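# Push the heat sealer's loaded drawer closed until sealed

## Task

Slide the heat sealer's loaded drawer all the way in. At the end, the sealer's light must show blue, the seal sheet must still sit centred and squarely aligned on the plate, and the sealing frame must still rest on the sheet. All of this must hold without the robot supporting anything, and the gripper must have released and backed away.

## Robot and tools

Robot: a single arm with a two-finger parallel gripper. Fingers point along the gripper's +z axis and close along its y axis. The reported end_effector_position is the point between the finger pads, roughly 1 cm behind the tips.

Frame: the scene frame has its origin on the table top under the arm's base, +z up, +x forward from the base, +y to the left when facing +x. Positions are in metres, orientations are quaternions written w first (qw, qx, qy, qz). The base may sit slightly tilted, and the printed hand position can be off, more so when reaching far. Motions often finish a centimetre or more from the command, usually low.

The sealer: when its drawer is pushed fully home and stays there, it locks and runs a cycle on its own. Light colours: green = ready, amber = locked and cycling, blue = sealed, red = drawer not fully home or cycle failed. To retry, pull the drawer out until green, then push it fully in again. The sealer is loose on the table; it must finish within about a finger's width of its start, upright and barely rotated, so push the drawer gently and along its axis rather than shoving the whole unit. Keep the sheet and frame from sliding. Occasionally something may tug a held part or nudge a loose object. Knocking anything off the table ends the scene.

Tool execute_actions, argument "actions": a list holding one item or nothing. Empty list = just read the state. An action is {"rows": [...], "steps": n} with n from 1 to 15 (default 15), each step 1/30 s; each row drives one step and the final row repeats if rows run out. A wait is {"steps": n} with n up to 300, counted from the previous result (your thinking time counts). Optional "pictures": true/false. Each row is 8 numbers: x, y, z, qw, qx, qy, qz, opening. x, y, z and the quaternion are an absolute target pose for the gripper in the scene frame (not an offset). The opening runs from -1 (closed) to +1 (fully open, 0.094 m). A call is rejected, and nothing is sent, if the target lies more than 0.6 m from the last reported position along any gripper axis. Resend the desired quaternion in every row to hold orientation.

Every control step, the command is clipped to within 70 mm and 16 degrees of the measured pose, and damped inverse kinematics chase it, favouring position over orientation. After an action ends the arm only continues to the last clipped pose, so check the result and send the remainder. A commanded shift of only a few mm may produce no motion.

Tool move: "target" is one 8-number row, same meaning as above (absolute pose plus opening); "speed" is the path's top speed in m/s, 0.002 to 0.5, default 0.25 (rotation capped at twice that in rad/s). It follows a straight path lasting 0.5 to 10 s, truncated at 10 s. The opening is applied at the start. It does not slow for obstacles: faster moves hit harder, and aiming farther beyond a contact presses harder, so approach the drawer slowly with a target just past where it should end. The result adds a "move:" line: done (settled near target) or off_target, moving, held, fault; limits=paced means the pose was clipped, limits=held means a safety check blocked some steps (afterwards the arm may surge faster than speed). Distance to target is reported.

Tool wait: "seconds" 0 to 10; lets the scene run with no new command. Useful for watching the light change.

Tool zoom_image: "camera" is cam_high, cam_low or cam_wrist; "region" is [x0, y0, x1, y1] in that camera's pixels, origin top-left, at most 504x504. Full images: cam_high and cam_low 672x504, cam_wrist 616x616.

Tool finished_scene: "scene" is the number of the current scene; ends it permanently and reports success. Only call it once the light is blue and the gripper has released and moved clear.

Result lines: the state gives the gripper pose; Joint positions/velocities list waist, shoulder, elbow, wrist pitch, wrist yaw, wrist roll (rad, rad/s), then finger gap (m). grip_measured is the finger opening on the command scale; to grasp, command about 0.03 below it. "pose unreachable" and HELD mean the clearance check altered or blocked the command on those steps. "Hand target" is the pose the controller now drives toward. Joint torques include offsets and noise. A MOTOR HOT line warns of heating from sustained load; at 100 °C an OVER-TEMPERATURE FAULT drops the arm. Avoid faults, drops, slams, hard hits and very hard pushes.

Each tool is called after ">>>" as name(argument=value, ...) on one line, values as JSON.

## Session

>>> execute_actions(actions=[])

Scene clock: 0.00 s of 5400.00 s.
end_effector_position=(+0.4471, -0.5596, +0.2704) grip_measured=+1.000 end_effector_quat_wxyz=(+0.227, -0.403, +0.886, -0.024)
Joint positions: [-0.958  1.66   1.7   -1.034 -0.77  -1.868  0.094]
Joint velocities: [-0.005 -0.005 -0.007 -0.002 -0.022  0.007  0.   ]
Joint torques (N m, as the arm reports them, + toward a larger angle): no reading
Hand target: +0.453, -0.565, +0.277; +0.228, -0.408, +0.883, -0.033
camera_calibration (this result's frames):
cam_wrist: T_world_to_cam=[[0.709322, -0.665066, 0.233557, -0.756969], [-0.704457, -0.680386, 0.202027, -0.113028], [0.0245473, -0.307833, -0.951124, 0.194798], [0, 0, 0, 1]] pos_world=[0.452529, -0.520372, 0.384907]

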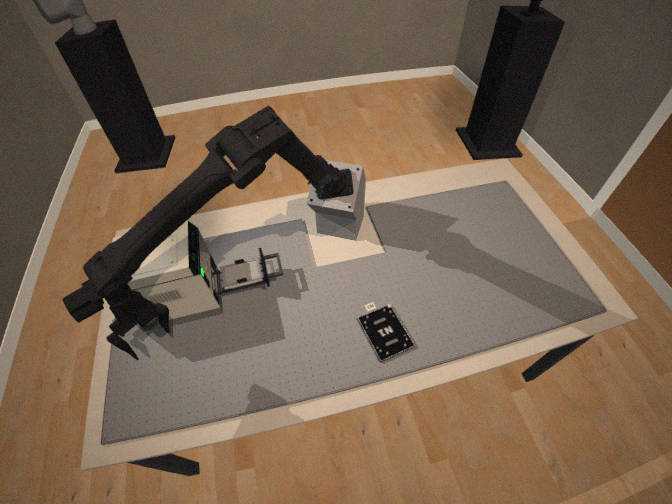

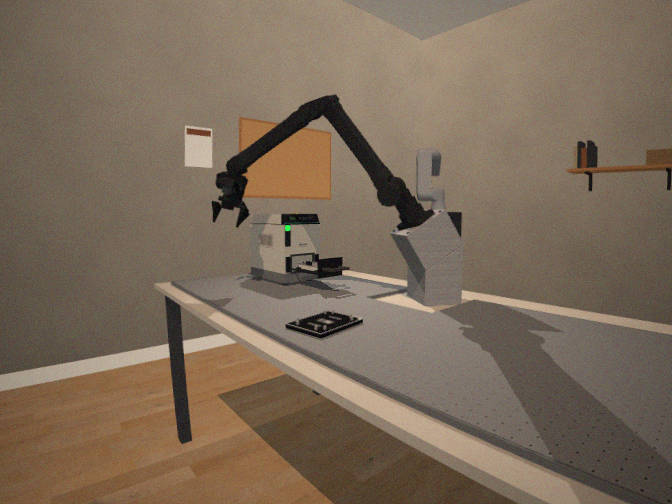

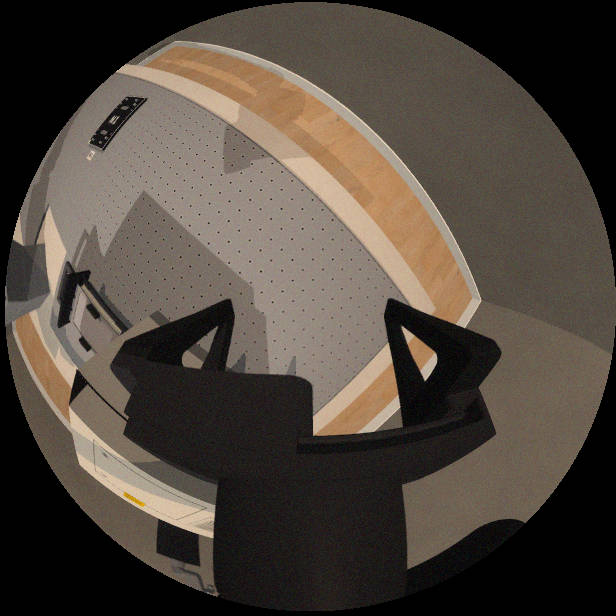

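>>> zoom_image(camera="cam_high", region=[170, 210, 310, 320])

>>> zoom_image(camera="cam_low", region=[240, 200, 370, 300])

Region (170, 210, 310, 320) of cam_high's 672x504 image, scaled by 3.600, with more detail than that image has; it fills the top 396 rows of this view, and the rest is white.

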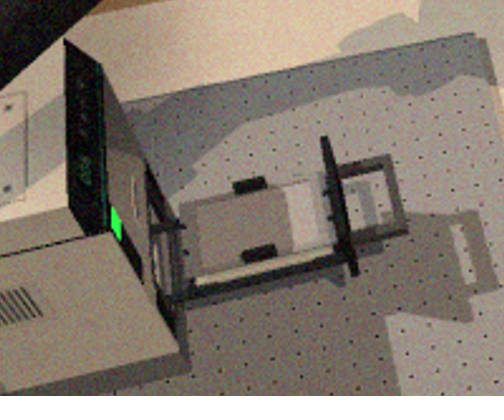

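Region (240, 200, 370, 300) of cam_low's 672x504 image, scaled by 3.877, with more detail than that image has; it fills the top 388 rows of this view, and the rest is white.

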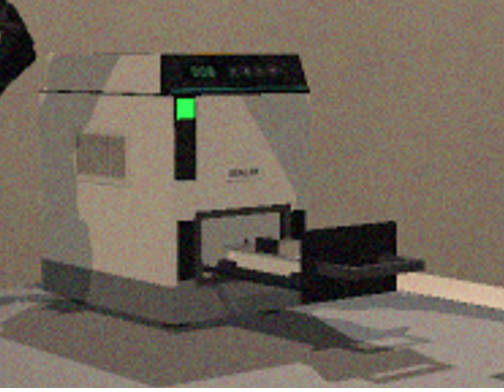

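>>> move(target=[0.37, -0.30, 0.38, 0.0933, 0.5291, -0.8306, 0.1464, 1], speed=0.25)

>>> move(target=[0.18, -0.15, 0.27, 0.0933, 0.5291, -0.8306, 0.1464, 1], speed=0.2)

Scene clock: 50.13 s of 5400.00 s.
end_effector_position=(+0.3651, -0.3024, +0.3770) grip_measured=+1.000 end_effector_quat_wxyz=(-0.093, -0.532, +0.828, -0.147)
Joint positions: [-0.46   0.791  0.958 -0.972  0.211 -1.787  0.094]
Joint velocities: [ 0.005 -0.005 -0.012 -0.007  0.007 -0.007  0.   ]
Joint torques (N m, as the arm reports them, + toward a larger angle): [-0.76 -8.78 10.76  0.7   0.3   0.09]
Hand target: +0.365, -0.301, +0.378; -0.093, -0.529, +0.831, -0.146
Off the commanded pose: 0.006 m, 0 deg.
move: done
camera_calibration (this result's frames):
cam_wrist: T_world_to_cam=[[0.914321, -0.378348, 0.144466, -0.50722], [-0.334823, -0.5055, 0.795213, -0.323014], [-0.22784, -0.77545, -0.588869, 0.191498], [0, 0, 0, 1]] pos_world=[0.39924, -0.206692, 0.442907]

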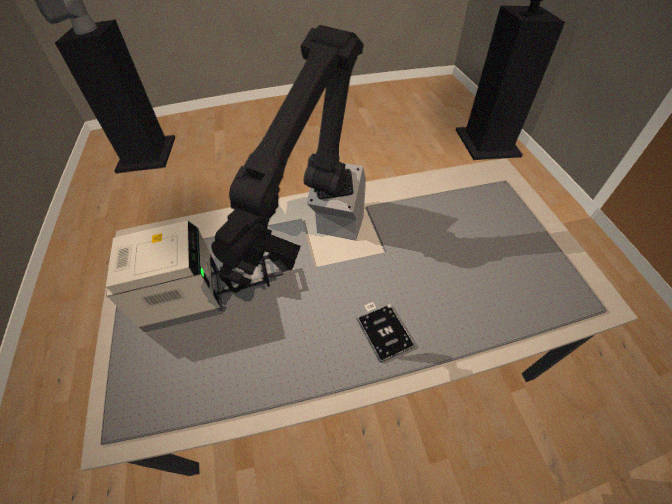

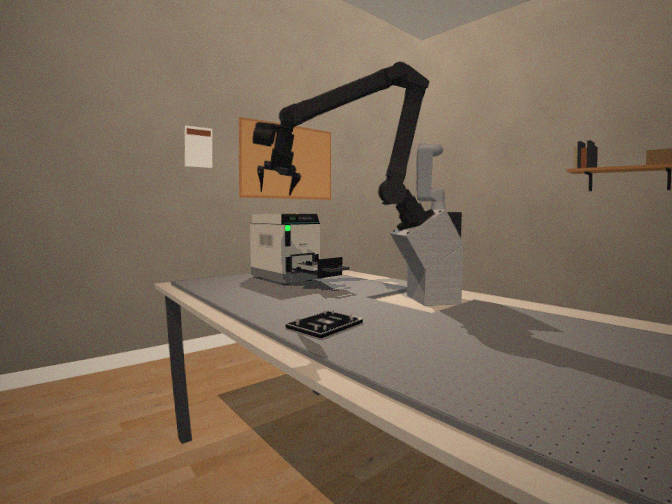

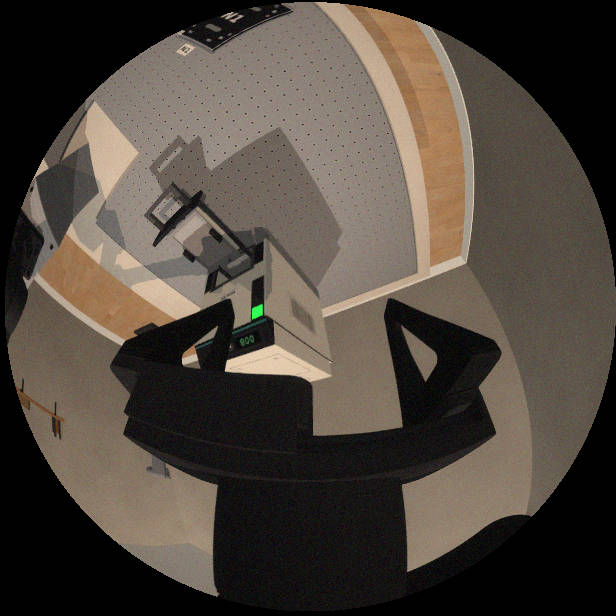

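Scene clock: 51.97 s of 5400.00 s.
end_effector_position=(+0.1760, -0.1517, +0.2640) grip_measured=+1.000 end_effector_quat_wxyz=(-0.097, -0.531, +0.830, -0.144)
Joint positions: [-0.242  0.17   0.251 -0.945  0.362 -1.614  0.094]
Joint velocities: [-0.015  0.005 -0.027 -0.002  0.007  0.037  0.   ]
Joint torques (N m, as the arm reports them, + toward a larger angle): [ 0.05 -0.63 10.96  0.54  0.33  0.1 ]
Hand target: +0.180, -0.152, +0.268; -0.093, -0.529, +0.831, -0.146
Off the commanded pose: 0.007 m, 1 deg.
move: done
camera_calibration (this result's frames):
cam_wrist: T_world_to_cam=[[0.913682, -0.383501, 0.134581, -0.259019], [-0.329446, -0.504921, 0.797822, -0.22182], [-0.238013, -0.773293, -0.58768, 0.200552], [0, 0, 0, 1]] pos_world=[0.211317, -0.05625, 0.329693]

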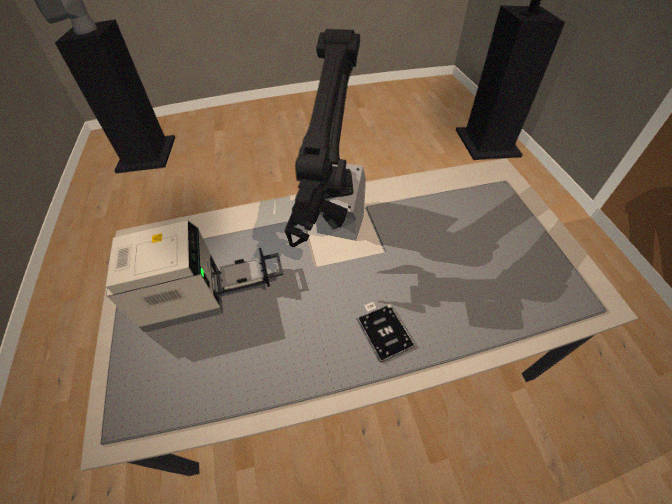

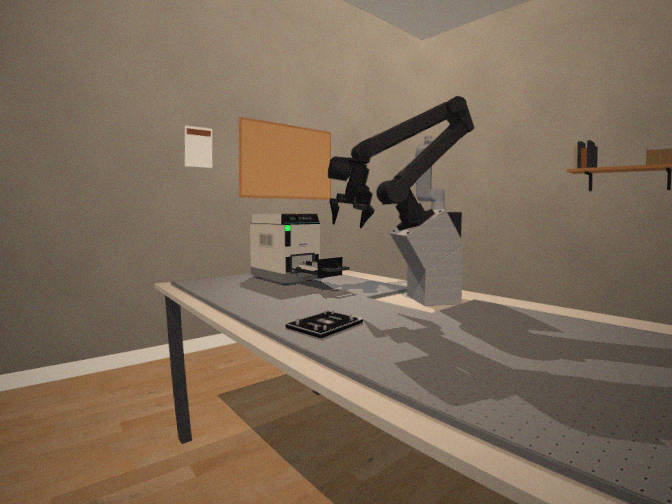

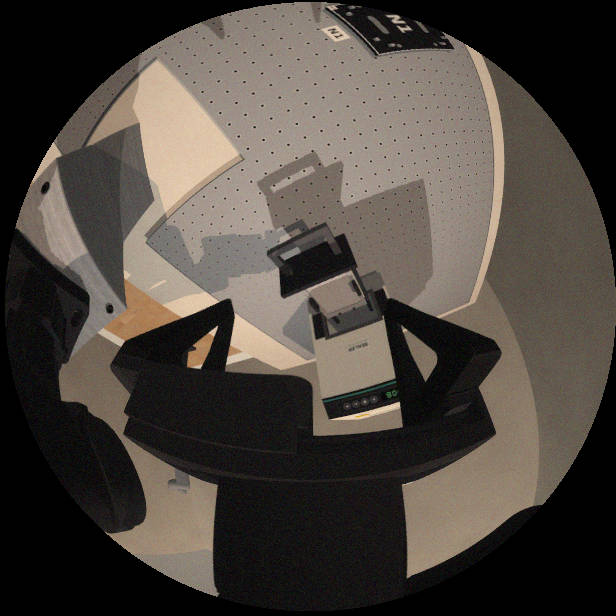

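>>> zoom_image(camera="cam_wrist", region=[240, 200, 420, 350])

Region (240, 200, 420, 350) of cam_wrist's 616x616 image, scaled by 2.800, with more detail than that image has.

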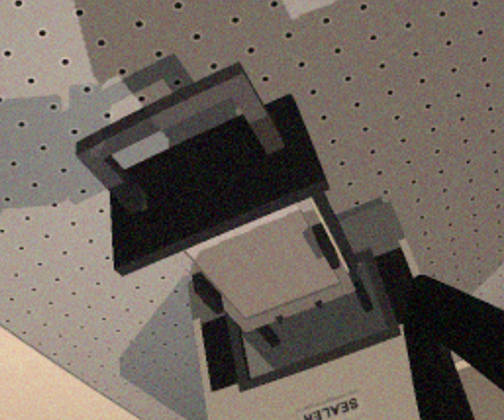

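>>> move(target=[0.155, -0.18, 0.13, 0.0933, 0.5291, -0.8306, 0.1464, -1], speed=0.1)

Scene clock: 77.30 s of 5400.00 s.
end_effector_position=(+0.1570, -0.1767, +0.1323) grip_measured=-0.979 end_effector_quat_wxyz=(-0.091, -0.529, +0.831, -0.144)
Joint positions: [-0.49   1.049  0.069  0.175  0.185 -1.801  0.001]
Joint velocities: [-0.005  0.005 -0.017 -0.002 -0.037 -0.007 -0.   ]
Joint torques (N m, as the arm reports them, + toward a larger angle): [-2.32 -4.05  1.19  1.64  0.06 -0.07]
Hand target: +0.156, -0.179, +0.132; -0.093, -0.529, +0.831, -0.147
Off the commanded pose: 0.005 m, 0 deg.
move: done
camera_calibration (this result's frames):
cam_wrist: T_world_to_cam=[[0.91141, -0.385768, 0.143231, -0.234724], [-0.339627, -0.508651, 0.791156, -0.133848], [-0.232348, -0.769712, -0.594607, 0.099992], [0, 0, 0, 1]] pos_world=[0.191704, -0.081666, 0.19897]

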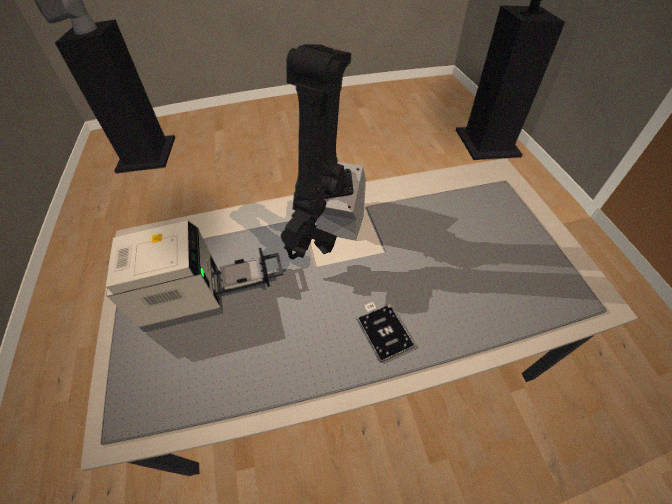

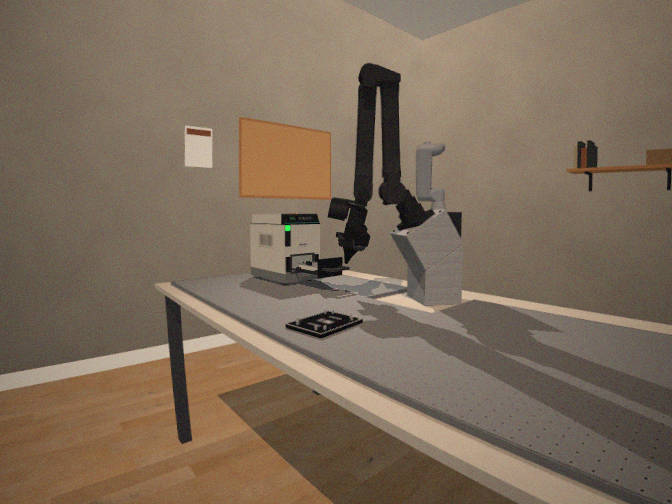

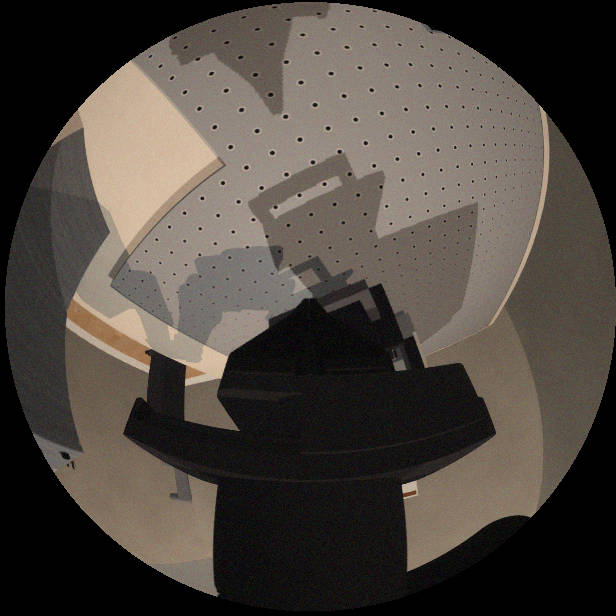

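>>> zoom_image(camera="cam_wrist", region=[250, 260, 430, 380])

>>> zoom_image(camera="cam_low", region=[280, 190, 400, 300])

Region (250, 260, 430, 380) of cam_wrist's 616x616 image, scaled by 2.800, with more detail than that image has.

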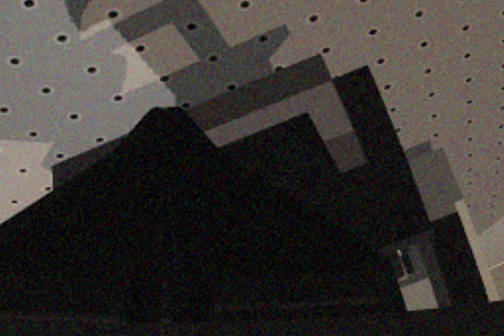

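Region (280, 190, 400, 300) of cam_low's 672x504 image, scaled by 4.200, with more detail than that image has; it fills the top 462 rows of this view, and the rest is white.

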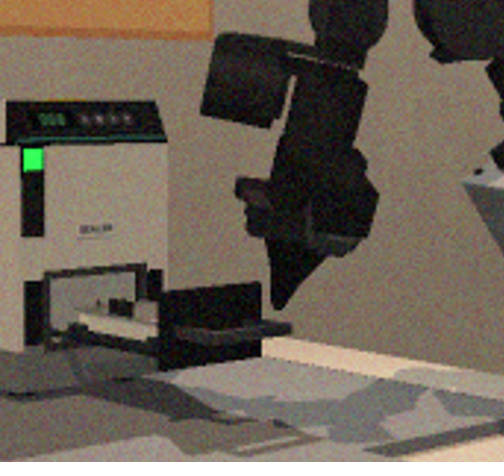

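>>> move(target=[0.151, -0.188, 0.086, 0.0933, 0.5291, -0.8306, 0.1464, -1], speed=0.05)

Scene clock: 96.93 s of 5400.00 s.
end_effector_position=(+0.1534, -0.1853, +0.0876) grip_measured=-0.979 end_effector_quat_wxyz=(-0.091, -0.530, +0.831, -0.145)
Joint positions: [-0.518  1.493  0.107  0.584  0.165 -1.822  0.001]
Joint velocities: [-0.024 -0.015 -0.002  0.017  0.022 -0.066 -0.001]
Joint torques (N m, as the arm reports them, + toward a larger angle): [-2.94 -5.39 -2.72  1.49  0.03 -0.07]
Hand target: +0.152, -0.188, +0.087; -0.093, -0.529, +0.831, -0.146
Off the commanded pose: 0.004 m, 0 deg.
move: done
camera_calibration (this result's frames):
cam_wrist: T_world_to_cam=[[0.911421, -0.385691, 0.143366, -0.228361], [-0.339672, -0.508584, 0.79118, -0.10408], [-0.232237, -0.769796, -0.594542, 0.065836], [0, 0, 0, 1]] pos_world=[0.18807, -0.0903299, 0.154227]

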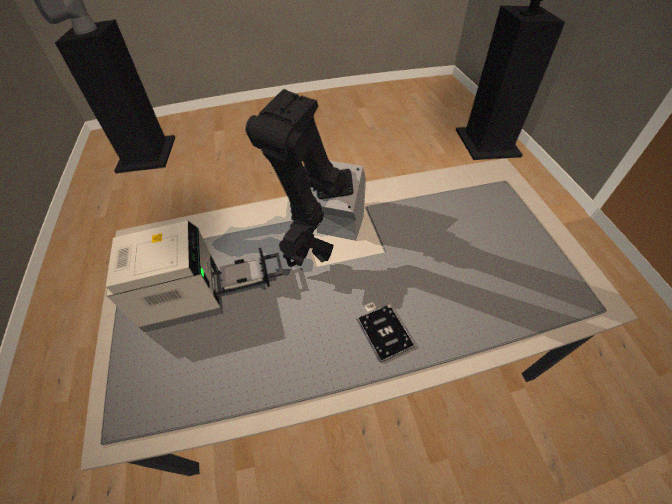

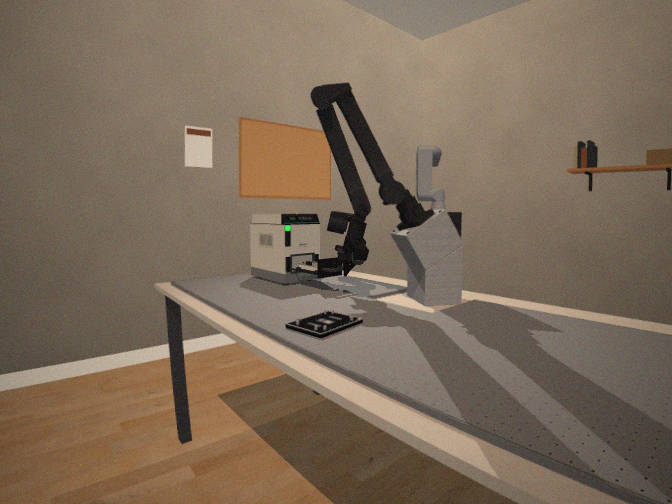

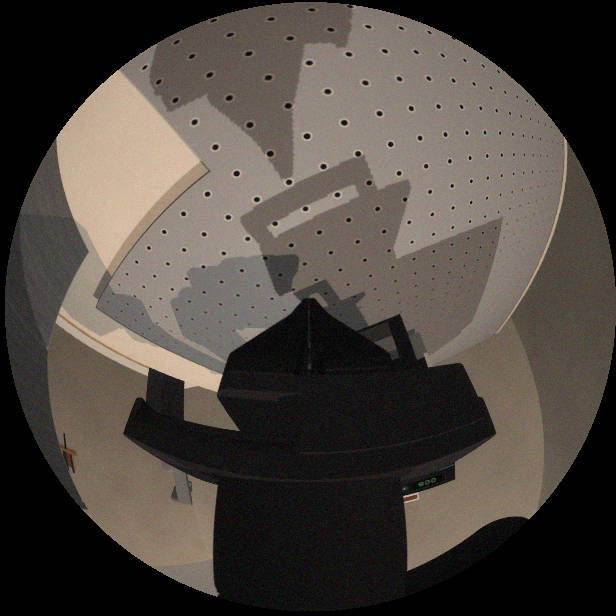

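>>> zoom_image(camera="cam_low", region=[280, 200, 390, 300])

>>> zoom_image(camera="cam_high", region=[200, 210, 340, 310])

Region (280, 200, 390, 300) of cam_low's 672x504 image, scaled by 4.582, with more detail than that image has; it fills the top 458 rows of this view, and the rest is white.

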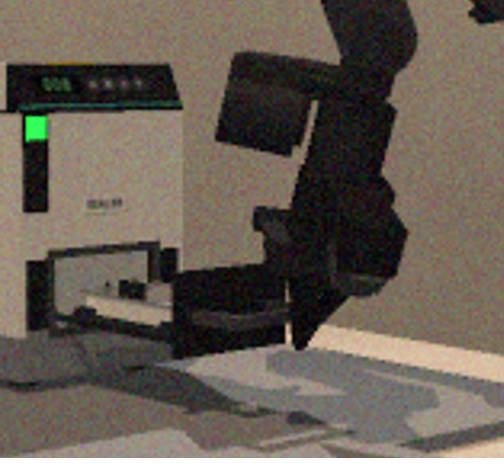

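Region (200, 210, 340, 310) of cam_high's 672x504 image, scaled by 3.600, with more detail than that image has; it fills the top 360 rows of this view, and the rest is white.

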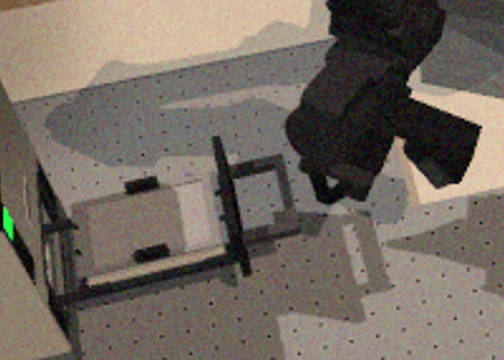

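>>> move(target=[0.158, -0.285, 0.087, 0.0933, 0.5291, -0.8306, 0.1464, -1], speed=0.02)

Scene clock: 117.47 s of 5400.00 s.
end_effector_position=(+0.1575, -0.2739, +0.0831) grip_measured=-0.980 end_effector_quat_wxyz=(-0.089, -0.530, +0.832, -0.137)
Joint positions: [-0.791  1.47   0.291  0.375 -0.032 -2.018  0.001]
Joint velocities: [-0.005 -0.015 -0.017 -0.007 -0.095  0.037 -0.001]
Joint torques (N m, as the arm reports them, + toward a larger angle): [-4.63 -8.28  0.84  0.97  0.1  -0.1 ]
Hand target: +0.159, -0.284, +0.087; -0.093, -0.529, +0.830, -0.147
Off the commanded pose: 0.012 m, 1 deg.
move: off_target
camera_calibration (this result's frames):
cam_wrist: T_world_to_cam=[[0.911877, -0.388468, 0.132565, -0.265549], [-0.335835, -0.520412, 0.785103, -0.147565], [-0.235999, -0.760437, -0.605013, -0.0000492108], [0, 0, 0, 1]] pos_world=[0.192579, -0.179989, 0.151026]

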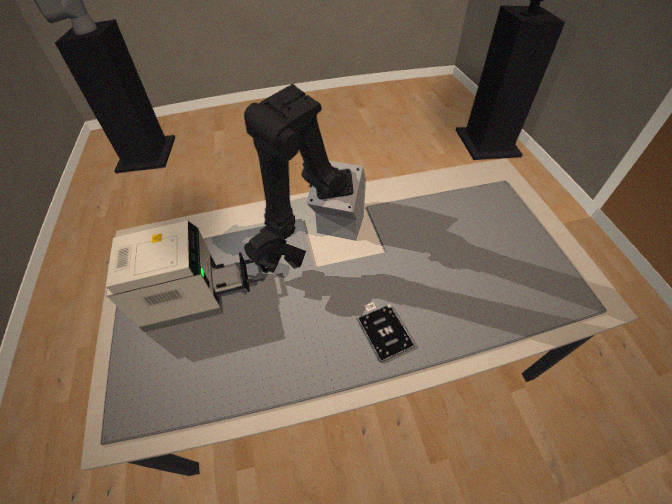

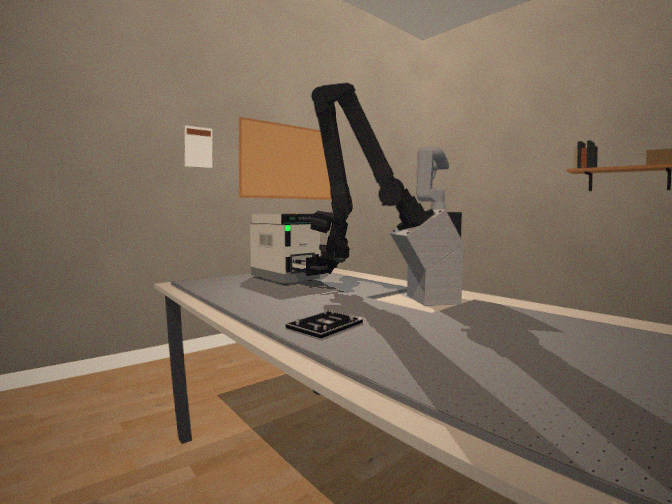

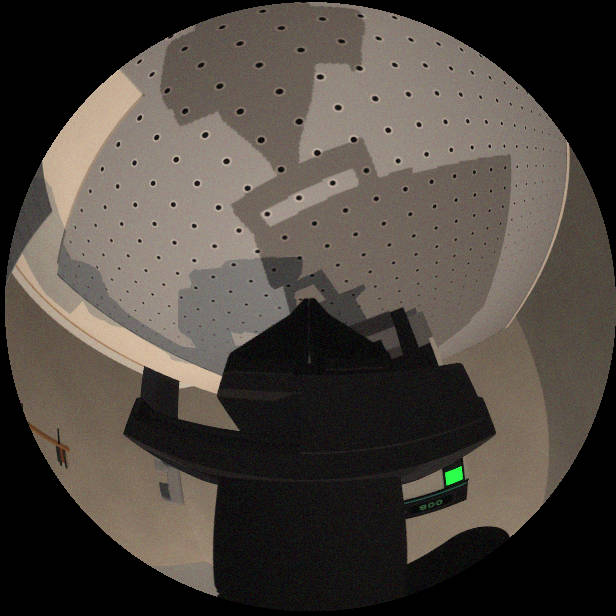

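>>> zoom_image(camera="cam_high", region=[170, 210, 310, 310])

Region (170, 210, 310, 310) of cam_high's 672x504 image, scaled by 3.600, with more detail than that image has; it fills the top 360 rows of this view, and the rest is white.

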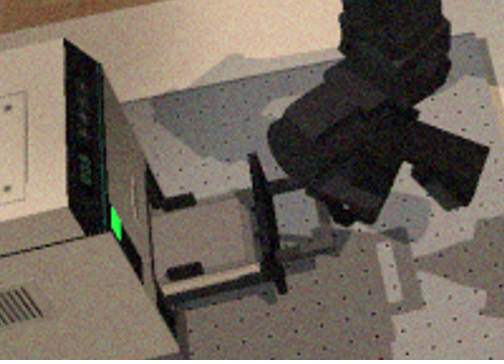

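>>> move(target=[0.161, -0.32, 0.09, 0.0806, 0.4148, -0.8897, 0.1729, -1], speed=0.015)

Scene clock: 151.30 s of 5400.00 s.
end_effector_position=(+0.1614, -0.3085, +0.0877) grip_measured=-0.980 end_effector_quat_wxyz=(-0.078, -0.424, +0.887, -0.164)
Joint positions: [-0.847  1.47   0.351  0.347 -0.052 -1.813  0.001]
Joint velocities: [-0.005  0.005 -0.002 -0.022 -0.081 -0.037  0.   ]
Joint torques (N m, as the arm reports them, + toward a larger angle): [-5.11 -8.07  2.04  1.03  0.15  0.12]
Hand target: +0.161, -0.320, +0.090; -0.081, -0.415, +0.890, -0.173
Off the commanded pose: 0.012 m, 2 deg.
move: off_target
camera_calibration (this result's frames):
cam_wrist: T_world_to_cam=[[0.7861, -0.57534, 0.2259, -0.328751], [-0.508854, -0.394923, 0.76492, -0.0994325], [-0.350876, -0.716254, -0.603213, 0.0094173], [0, 0, 0, 1]] pos_world=[0.211139, -0.221667, 0.156004]

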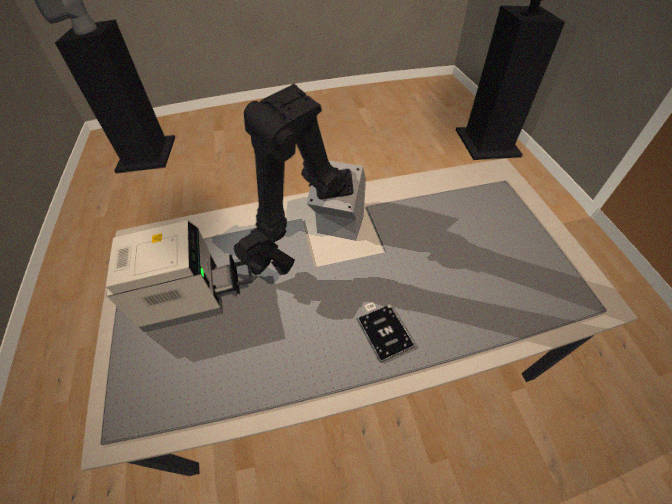

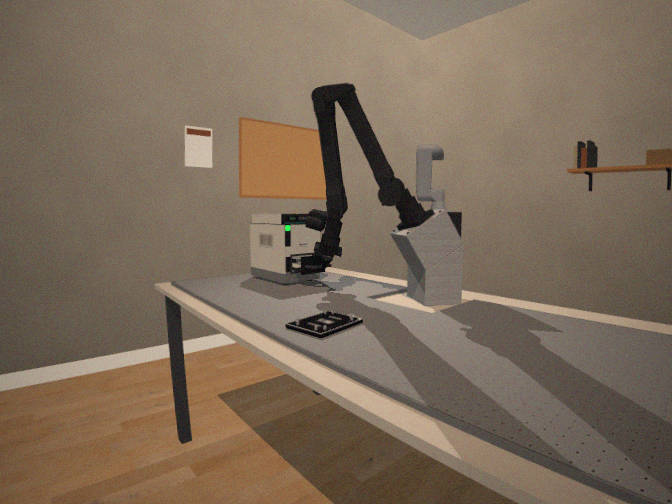

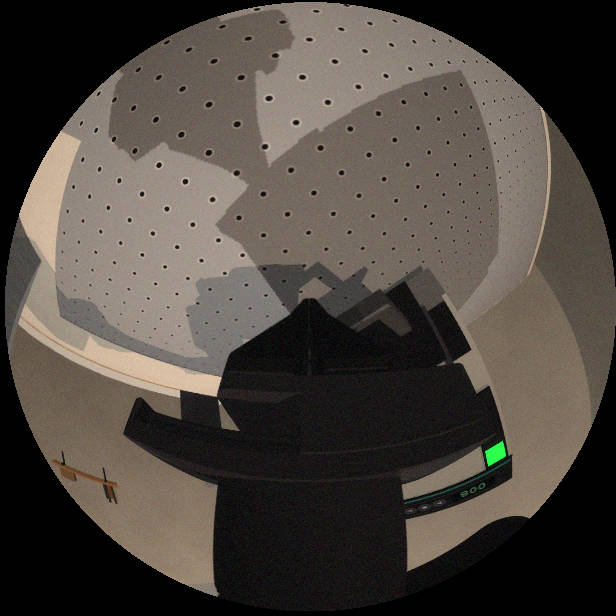

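>>> zoom_image(camera="cam_high", region=[170, 210, 310, 310])

Region (170, 210, 310, 310) of cam_high's 672x504 image, scaled by 3.600, with more detail than that image has; it fills the top 360 rows of this view, and the rest is white.

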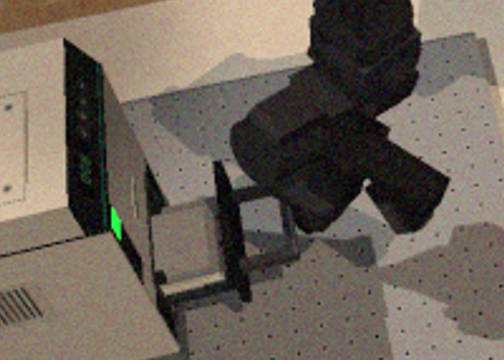

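>>> move(target=[0.164, -0.355, 0.091, 0.0806, 0.4148, -0.8897, 0.1729, -1], speed=0.015)

Scene clock: 163.40 s of 5400.00 s.
end_effector_position=(+0.1664, -0.3441, +0.0912) grip_measured=-0.980 end_effector_quat_wxyz=(-0.076, -0.417, +0.890, -0.169)
Joint positions: [-0.901  1.477  0.433  0.277 -0.091 -1.833  0.001]
Joint velocities: [ 0.005 -0.015  0.007  0.002  0.037  0.081 -0.001]
Joint torques (N m, as the arm reports them, + toward a larger angle): [-5.8  -8.    3.3   1.13  0.12 -0.08]
Hand target: +0.164, -0.355, +0.091; -0.081, -0.415, +0.890, -0.173
Off the commanded pose: 0.011 m, 1 deg.
move: off_target
camera_calibration (this result's frames):
cam_wrist: T_world_to_cam=[[0.774936, -0.585699, 0.237552, -0.356675], [-0.52245, -0.382083, 0.762272, -0.106648], [-0.355698, -0.714821, -0.602089, -0.0110232], [0, 0, 0, 1]] pos_world=[0.216761, -0.257532, 0.159387]

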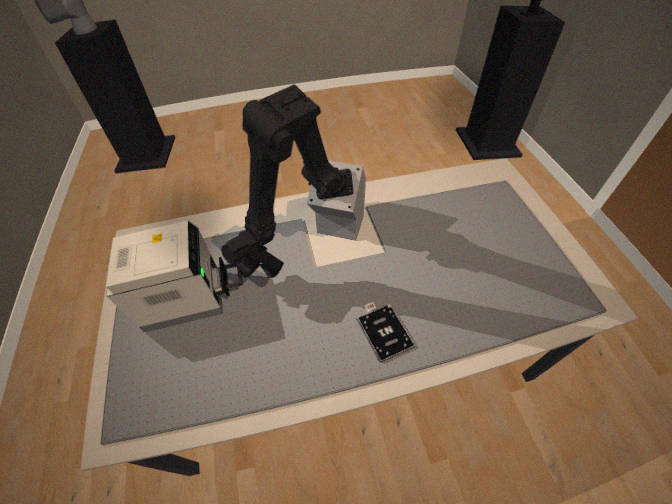

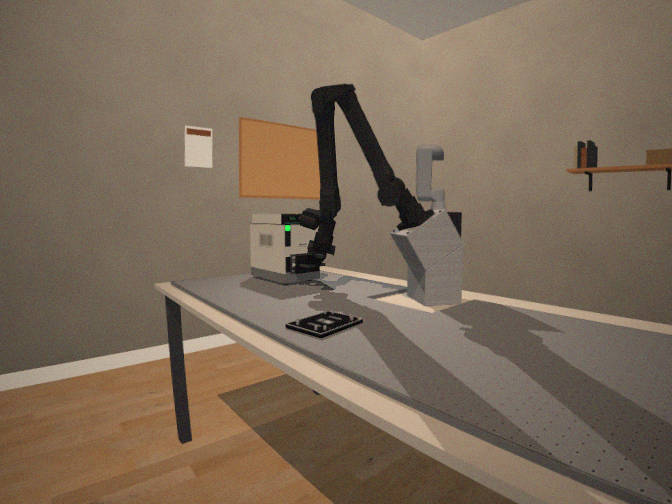

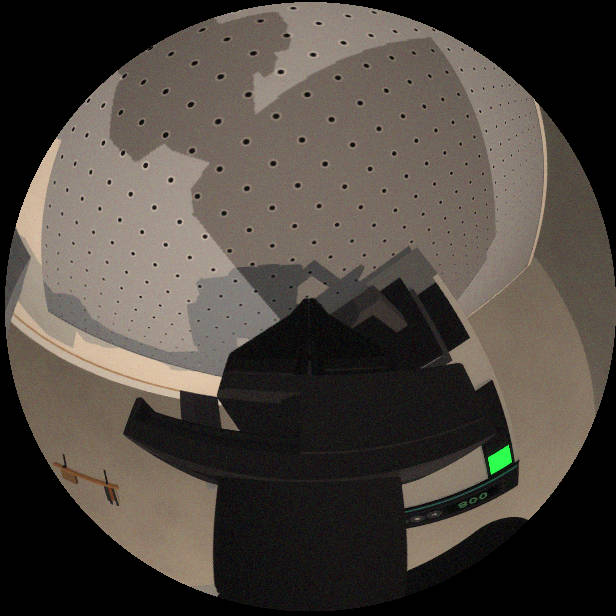

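>>> zoom_image(camera="cam_high", region=[170, 210, 310, 310])

Region (170, 210, 310, 310) of cam_high's 672x504 image, scaled by 3.600, with more detail than that image has; it fills the top 360 rows of this view, and the rest is white.

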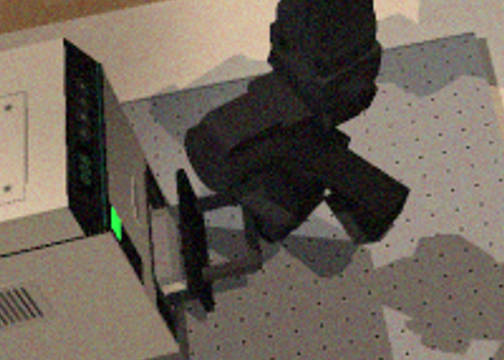

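>>> move(target=[0.166, -0.373, 0.092, 0.0806, 0.4148, -0.8897, 0.1729, -1], speed=0.012)

Scene clock: 175.83 s of 5400.00 s.
end_effector_position=(+0.1686, -0.3610, +0.0919) grip_measured=-0.980 end_effector_quat_wxyz=(-0.075, -0.417, +0.890, -0.168)
Joint positions: [-0.924  1.487  0.476  0.24  -0.108 -1.849  0.001]
Joint velocities: [-0.015 -0.015 -0.007 -0.012  0.007  0.022 -0.001]
Joint torques (N m, as the arm reports them, + toward a larger angle): [-5.92 -8.31  3.89  1.18  0.13 -0.09]
Hand target: +0.166, -0.373, +0.092; -0.081, -0.415, +0.890, -0.173
Off the commanded pose: 0.012 m, 1 deg.
move: off_target
camera_calibration (this result's frames):
cam_wrist: T_world_to_cam=[[0.77513, -0.58571, 0.236889, -0.368419], [-0.522594, -0.383664, 0.761379, -0.112976], [-0.355062, -0.713965, -0.603478, -0.0216018], [0, 0, 0, 1]] pos_world=[0.218862, -0.274555, 0.160256]

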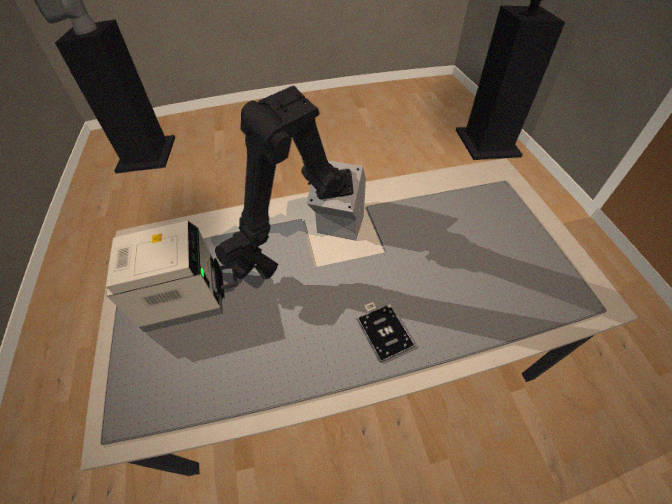

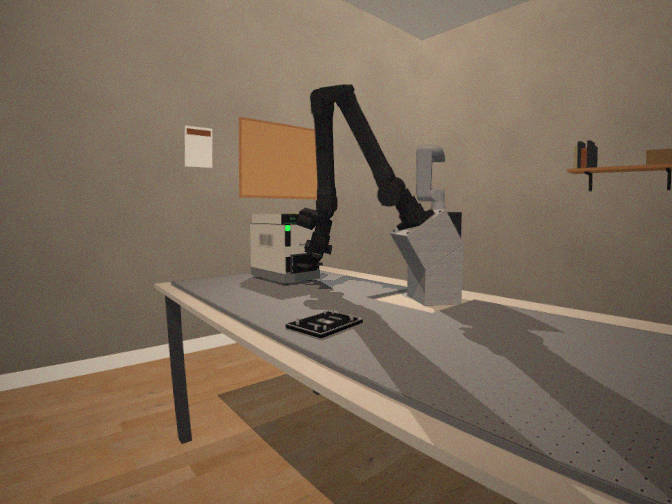

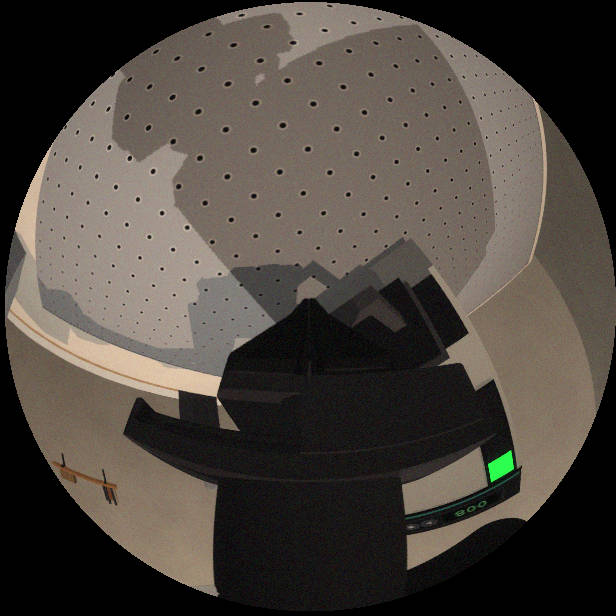

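Still green and moving freely, so I'll push another short step.

>>> move(target=[0.167, -0.389, 0.092, 0.0806, 0.4148, -0.8897, 0.1729, -1], speed=0.012)

Scene clock: 181.43 s of 5400.00 s.
end_effector_position=(+0.1693, -0.3726, +0.0909) grip_measured=-0.980 end_effector_quat_wxyz=(-0.074, -0.418, +0.891, -0.164)
Joint positions: [-0.94   1.5    0.511  0.211 -0.125 -1.863  0.001]
Joint velocities: [ 0.015 -0.015  0.007 -0.007  0.022 -0.037 -0.001]
Joint torques (N m, as the arm reports them, + toward a larger angle): [-6.39 -8.47  4.68  1.22  0.21 -0.05]
Hand target: +0.167, -0.389, +0.092; -0.081, -0.415, +0.890, -0.173
Off the commanded pose: 0.017 m, 1 deg.
move: off_target
camera_calibration (this result's frames):
cam_wrist: T_world_to_cam=[[0.776075, -0.586792, 0.231046, -0.375566], [-0.521224, -0.390585, 0.758795, -0.118888], [-0.355011, -0.709309, -0.608973, -0.0280724], [0, 0, 0, 1]] pos_world=[0.219534, -0.286727, 0.159889]

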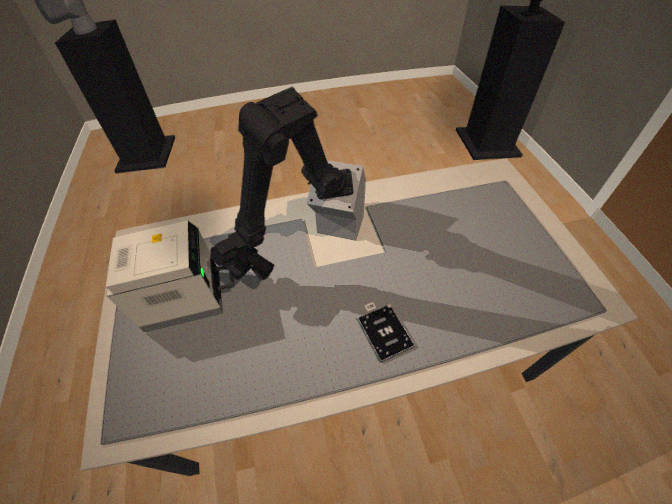

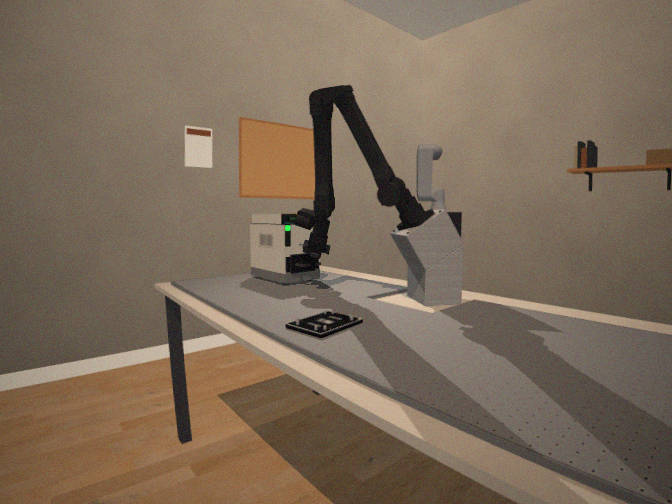

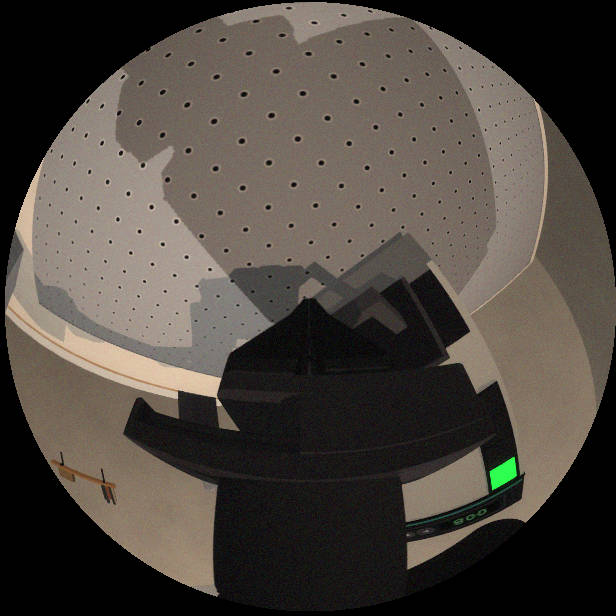

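>>> zoom_image(camera="cam_high", region=[170, 210, 290, 320])

>>> zoom_image(camera="cam_low", region=[250, 200, 350, 290])

Region (170, 210, 290, 320) of cam_high's 672x504 image, scaled by 4.200, with more detail than that image has; it fills the top 462 rows of this view, and the rest is white.

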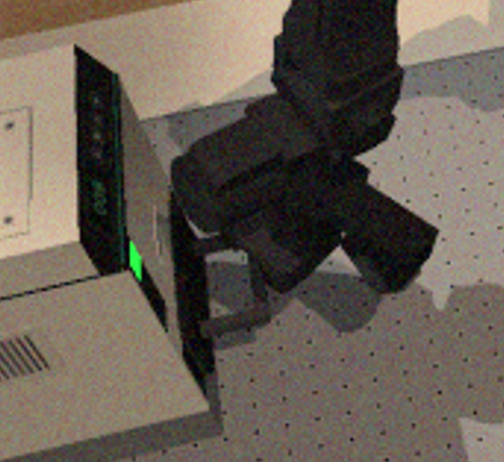

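Region (250, 200, 350, 290) of cam_low's 672x504 image, scaled by 5.040, with more detail than that image has; it fills the top 454 rows of this view, and the rest is white.

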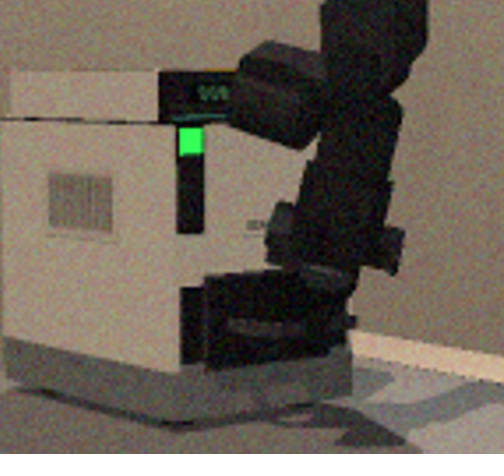

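>>> move(target=[0.168, -0.402, 0.092, 0.0806, 0.4148, -0.8897, 0.1729, -1], speed=0.012)

Scene clock: 199.60 s of 5400.00 s.
end_effector_position=(+0.1667, -0.3730, +0.0870) grip_measured=-0.980 end_effector_quat_wxyz=(-0.071, -0.419, +0.893, -0.151)
Joint positions: [-0.949  1.513  0.527  0.179 -0.14  -1.873  0.001]
Joint velocities: [-0.005  0.005  0.007  0.002  0.022 -0.037  0.   ]
Joint torques (N m, as the arm reports them, + toward a larger angle): [-7.15 -8.93  6.13  1.59  0.41 -0.07]
Hand target: +0.168, -0.401, +0.093; -0.081, -0.415, +0.890, -0.173
Off the commanded pose: 0.029 m, 3 deg.
move: off_target
camera_calibration (this result's frames):
cam_wrist: T_world_to_cam=[[0.776596, -0.594119, 0.209573, -0.373811], [-0.516819, -0.410563, 0.751223, -0.125], [-0.360273, -0.691708, -0.625894, -0.0226809], [0, 0, 0, 1]] pos_world=[0.217527, -0.289097, 0.158048]

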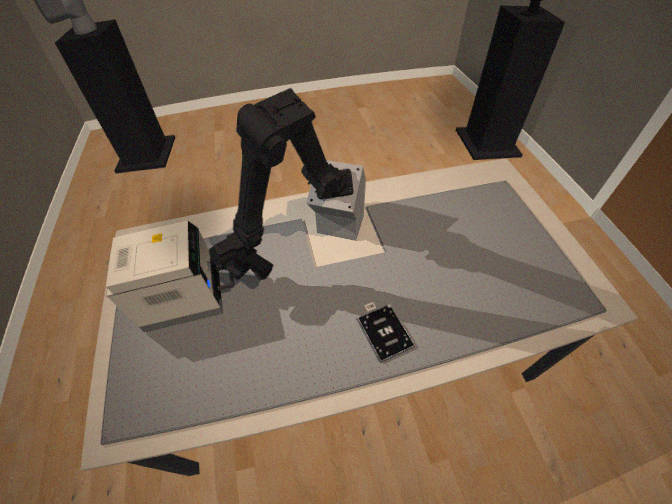

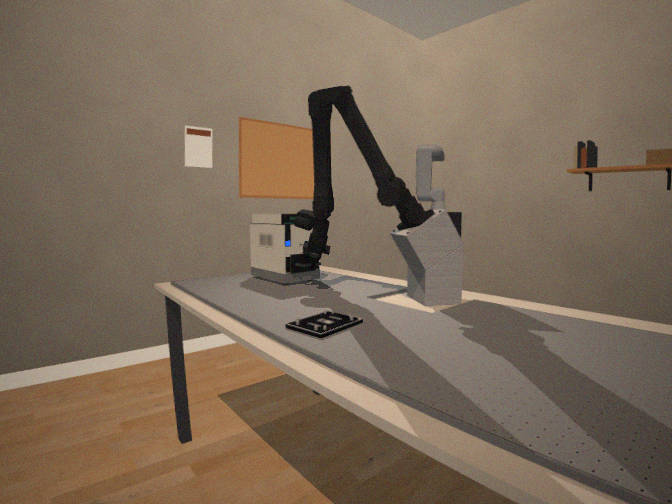

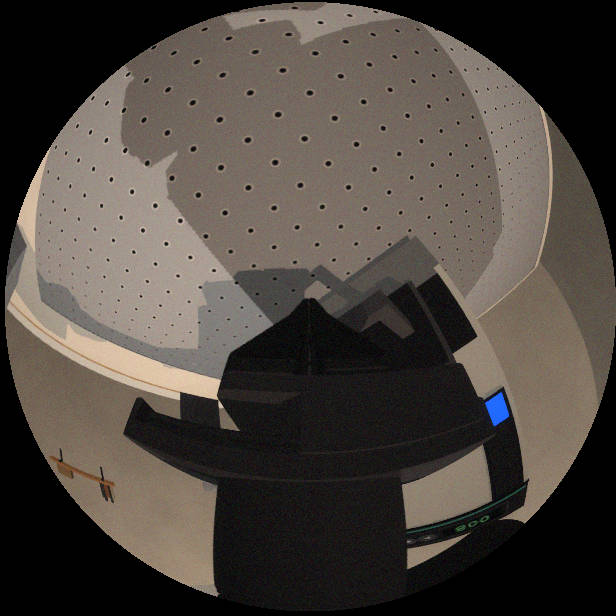

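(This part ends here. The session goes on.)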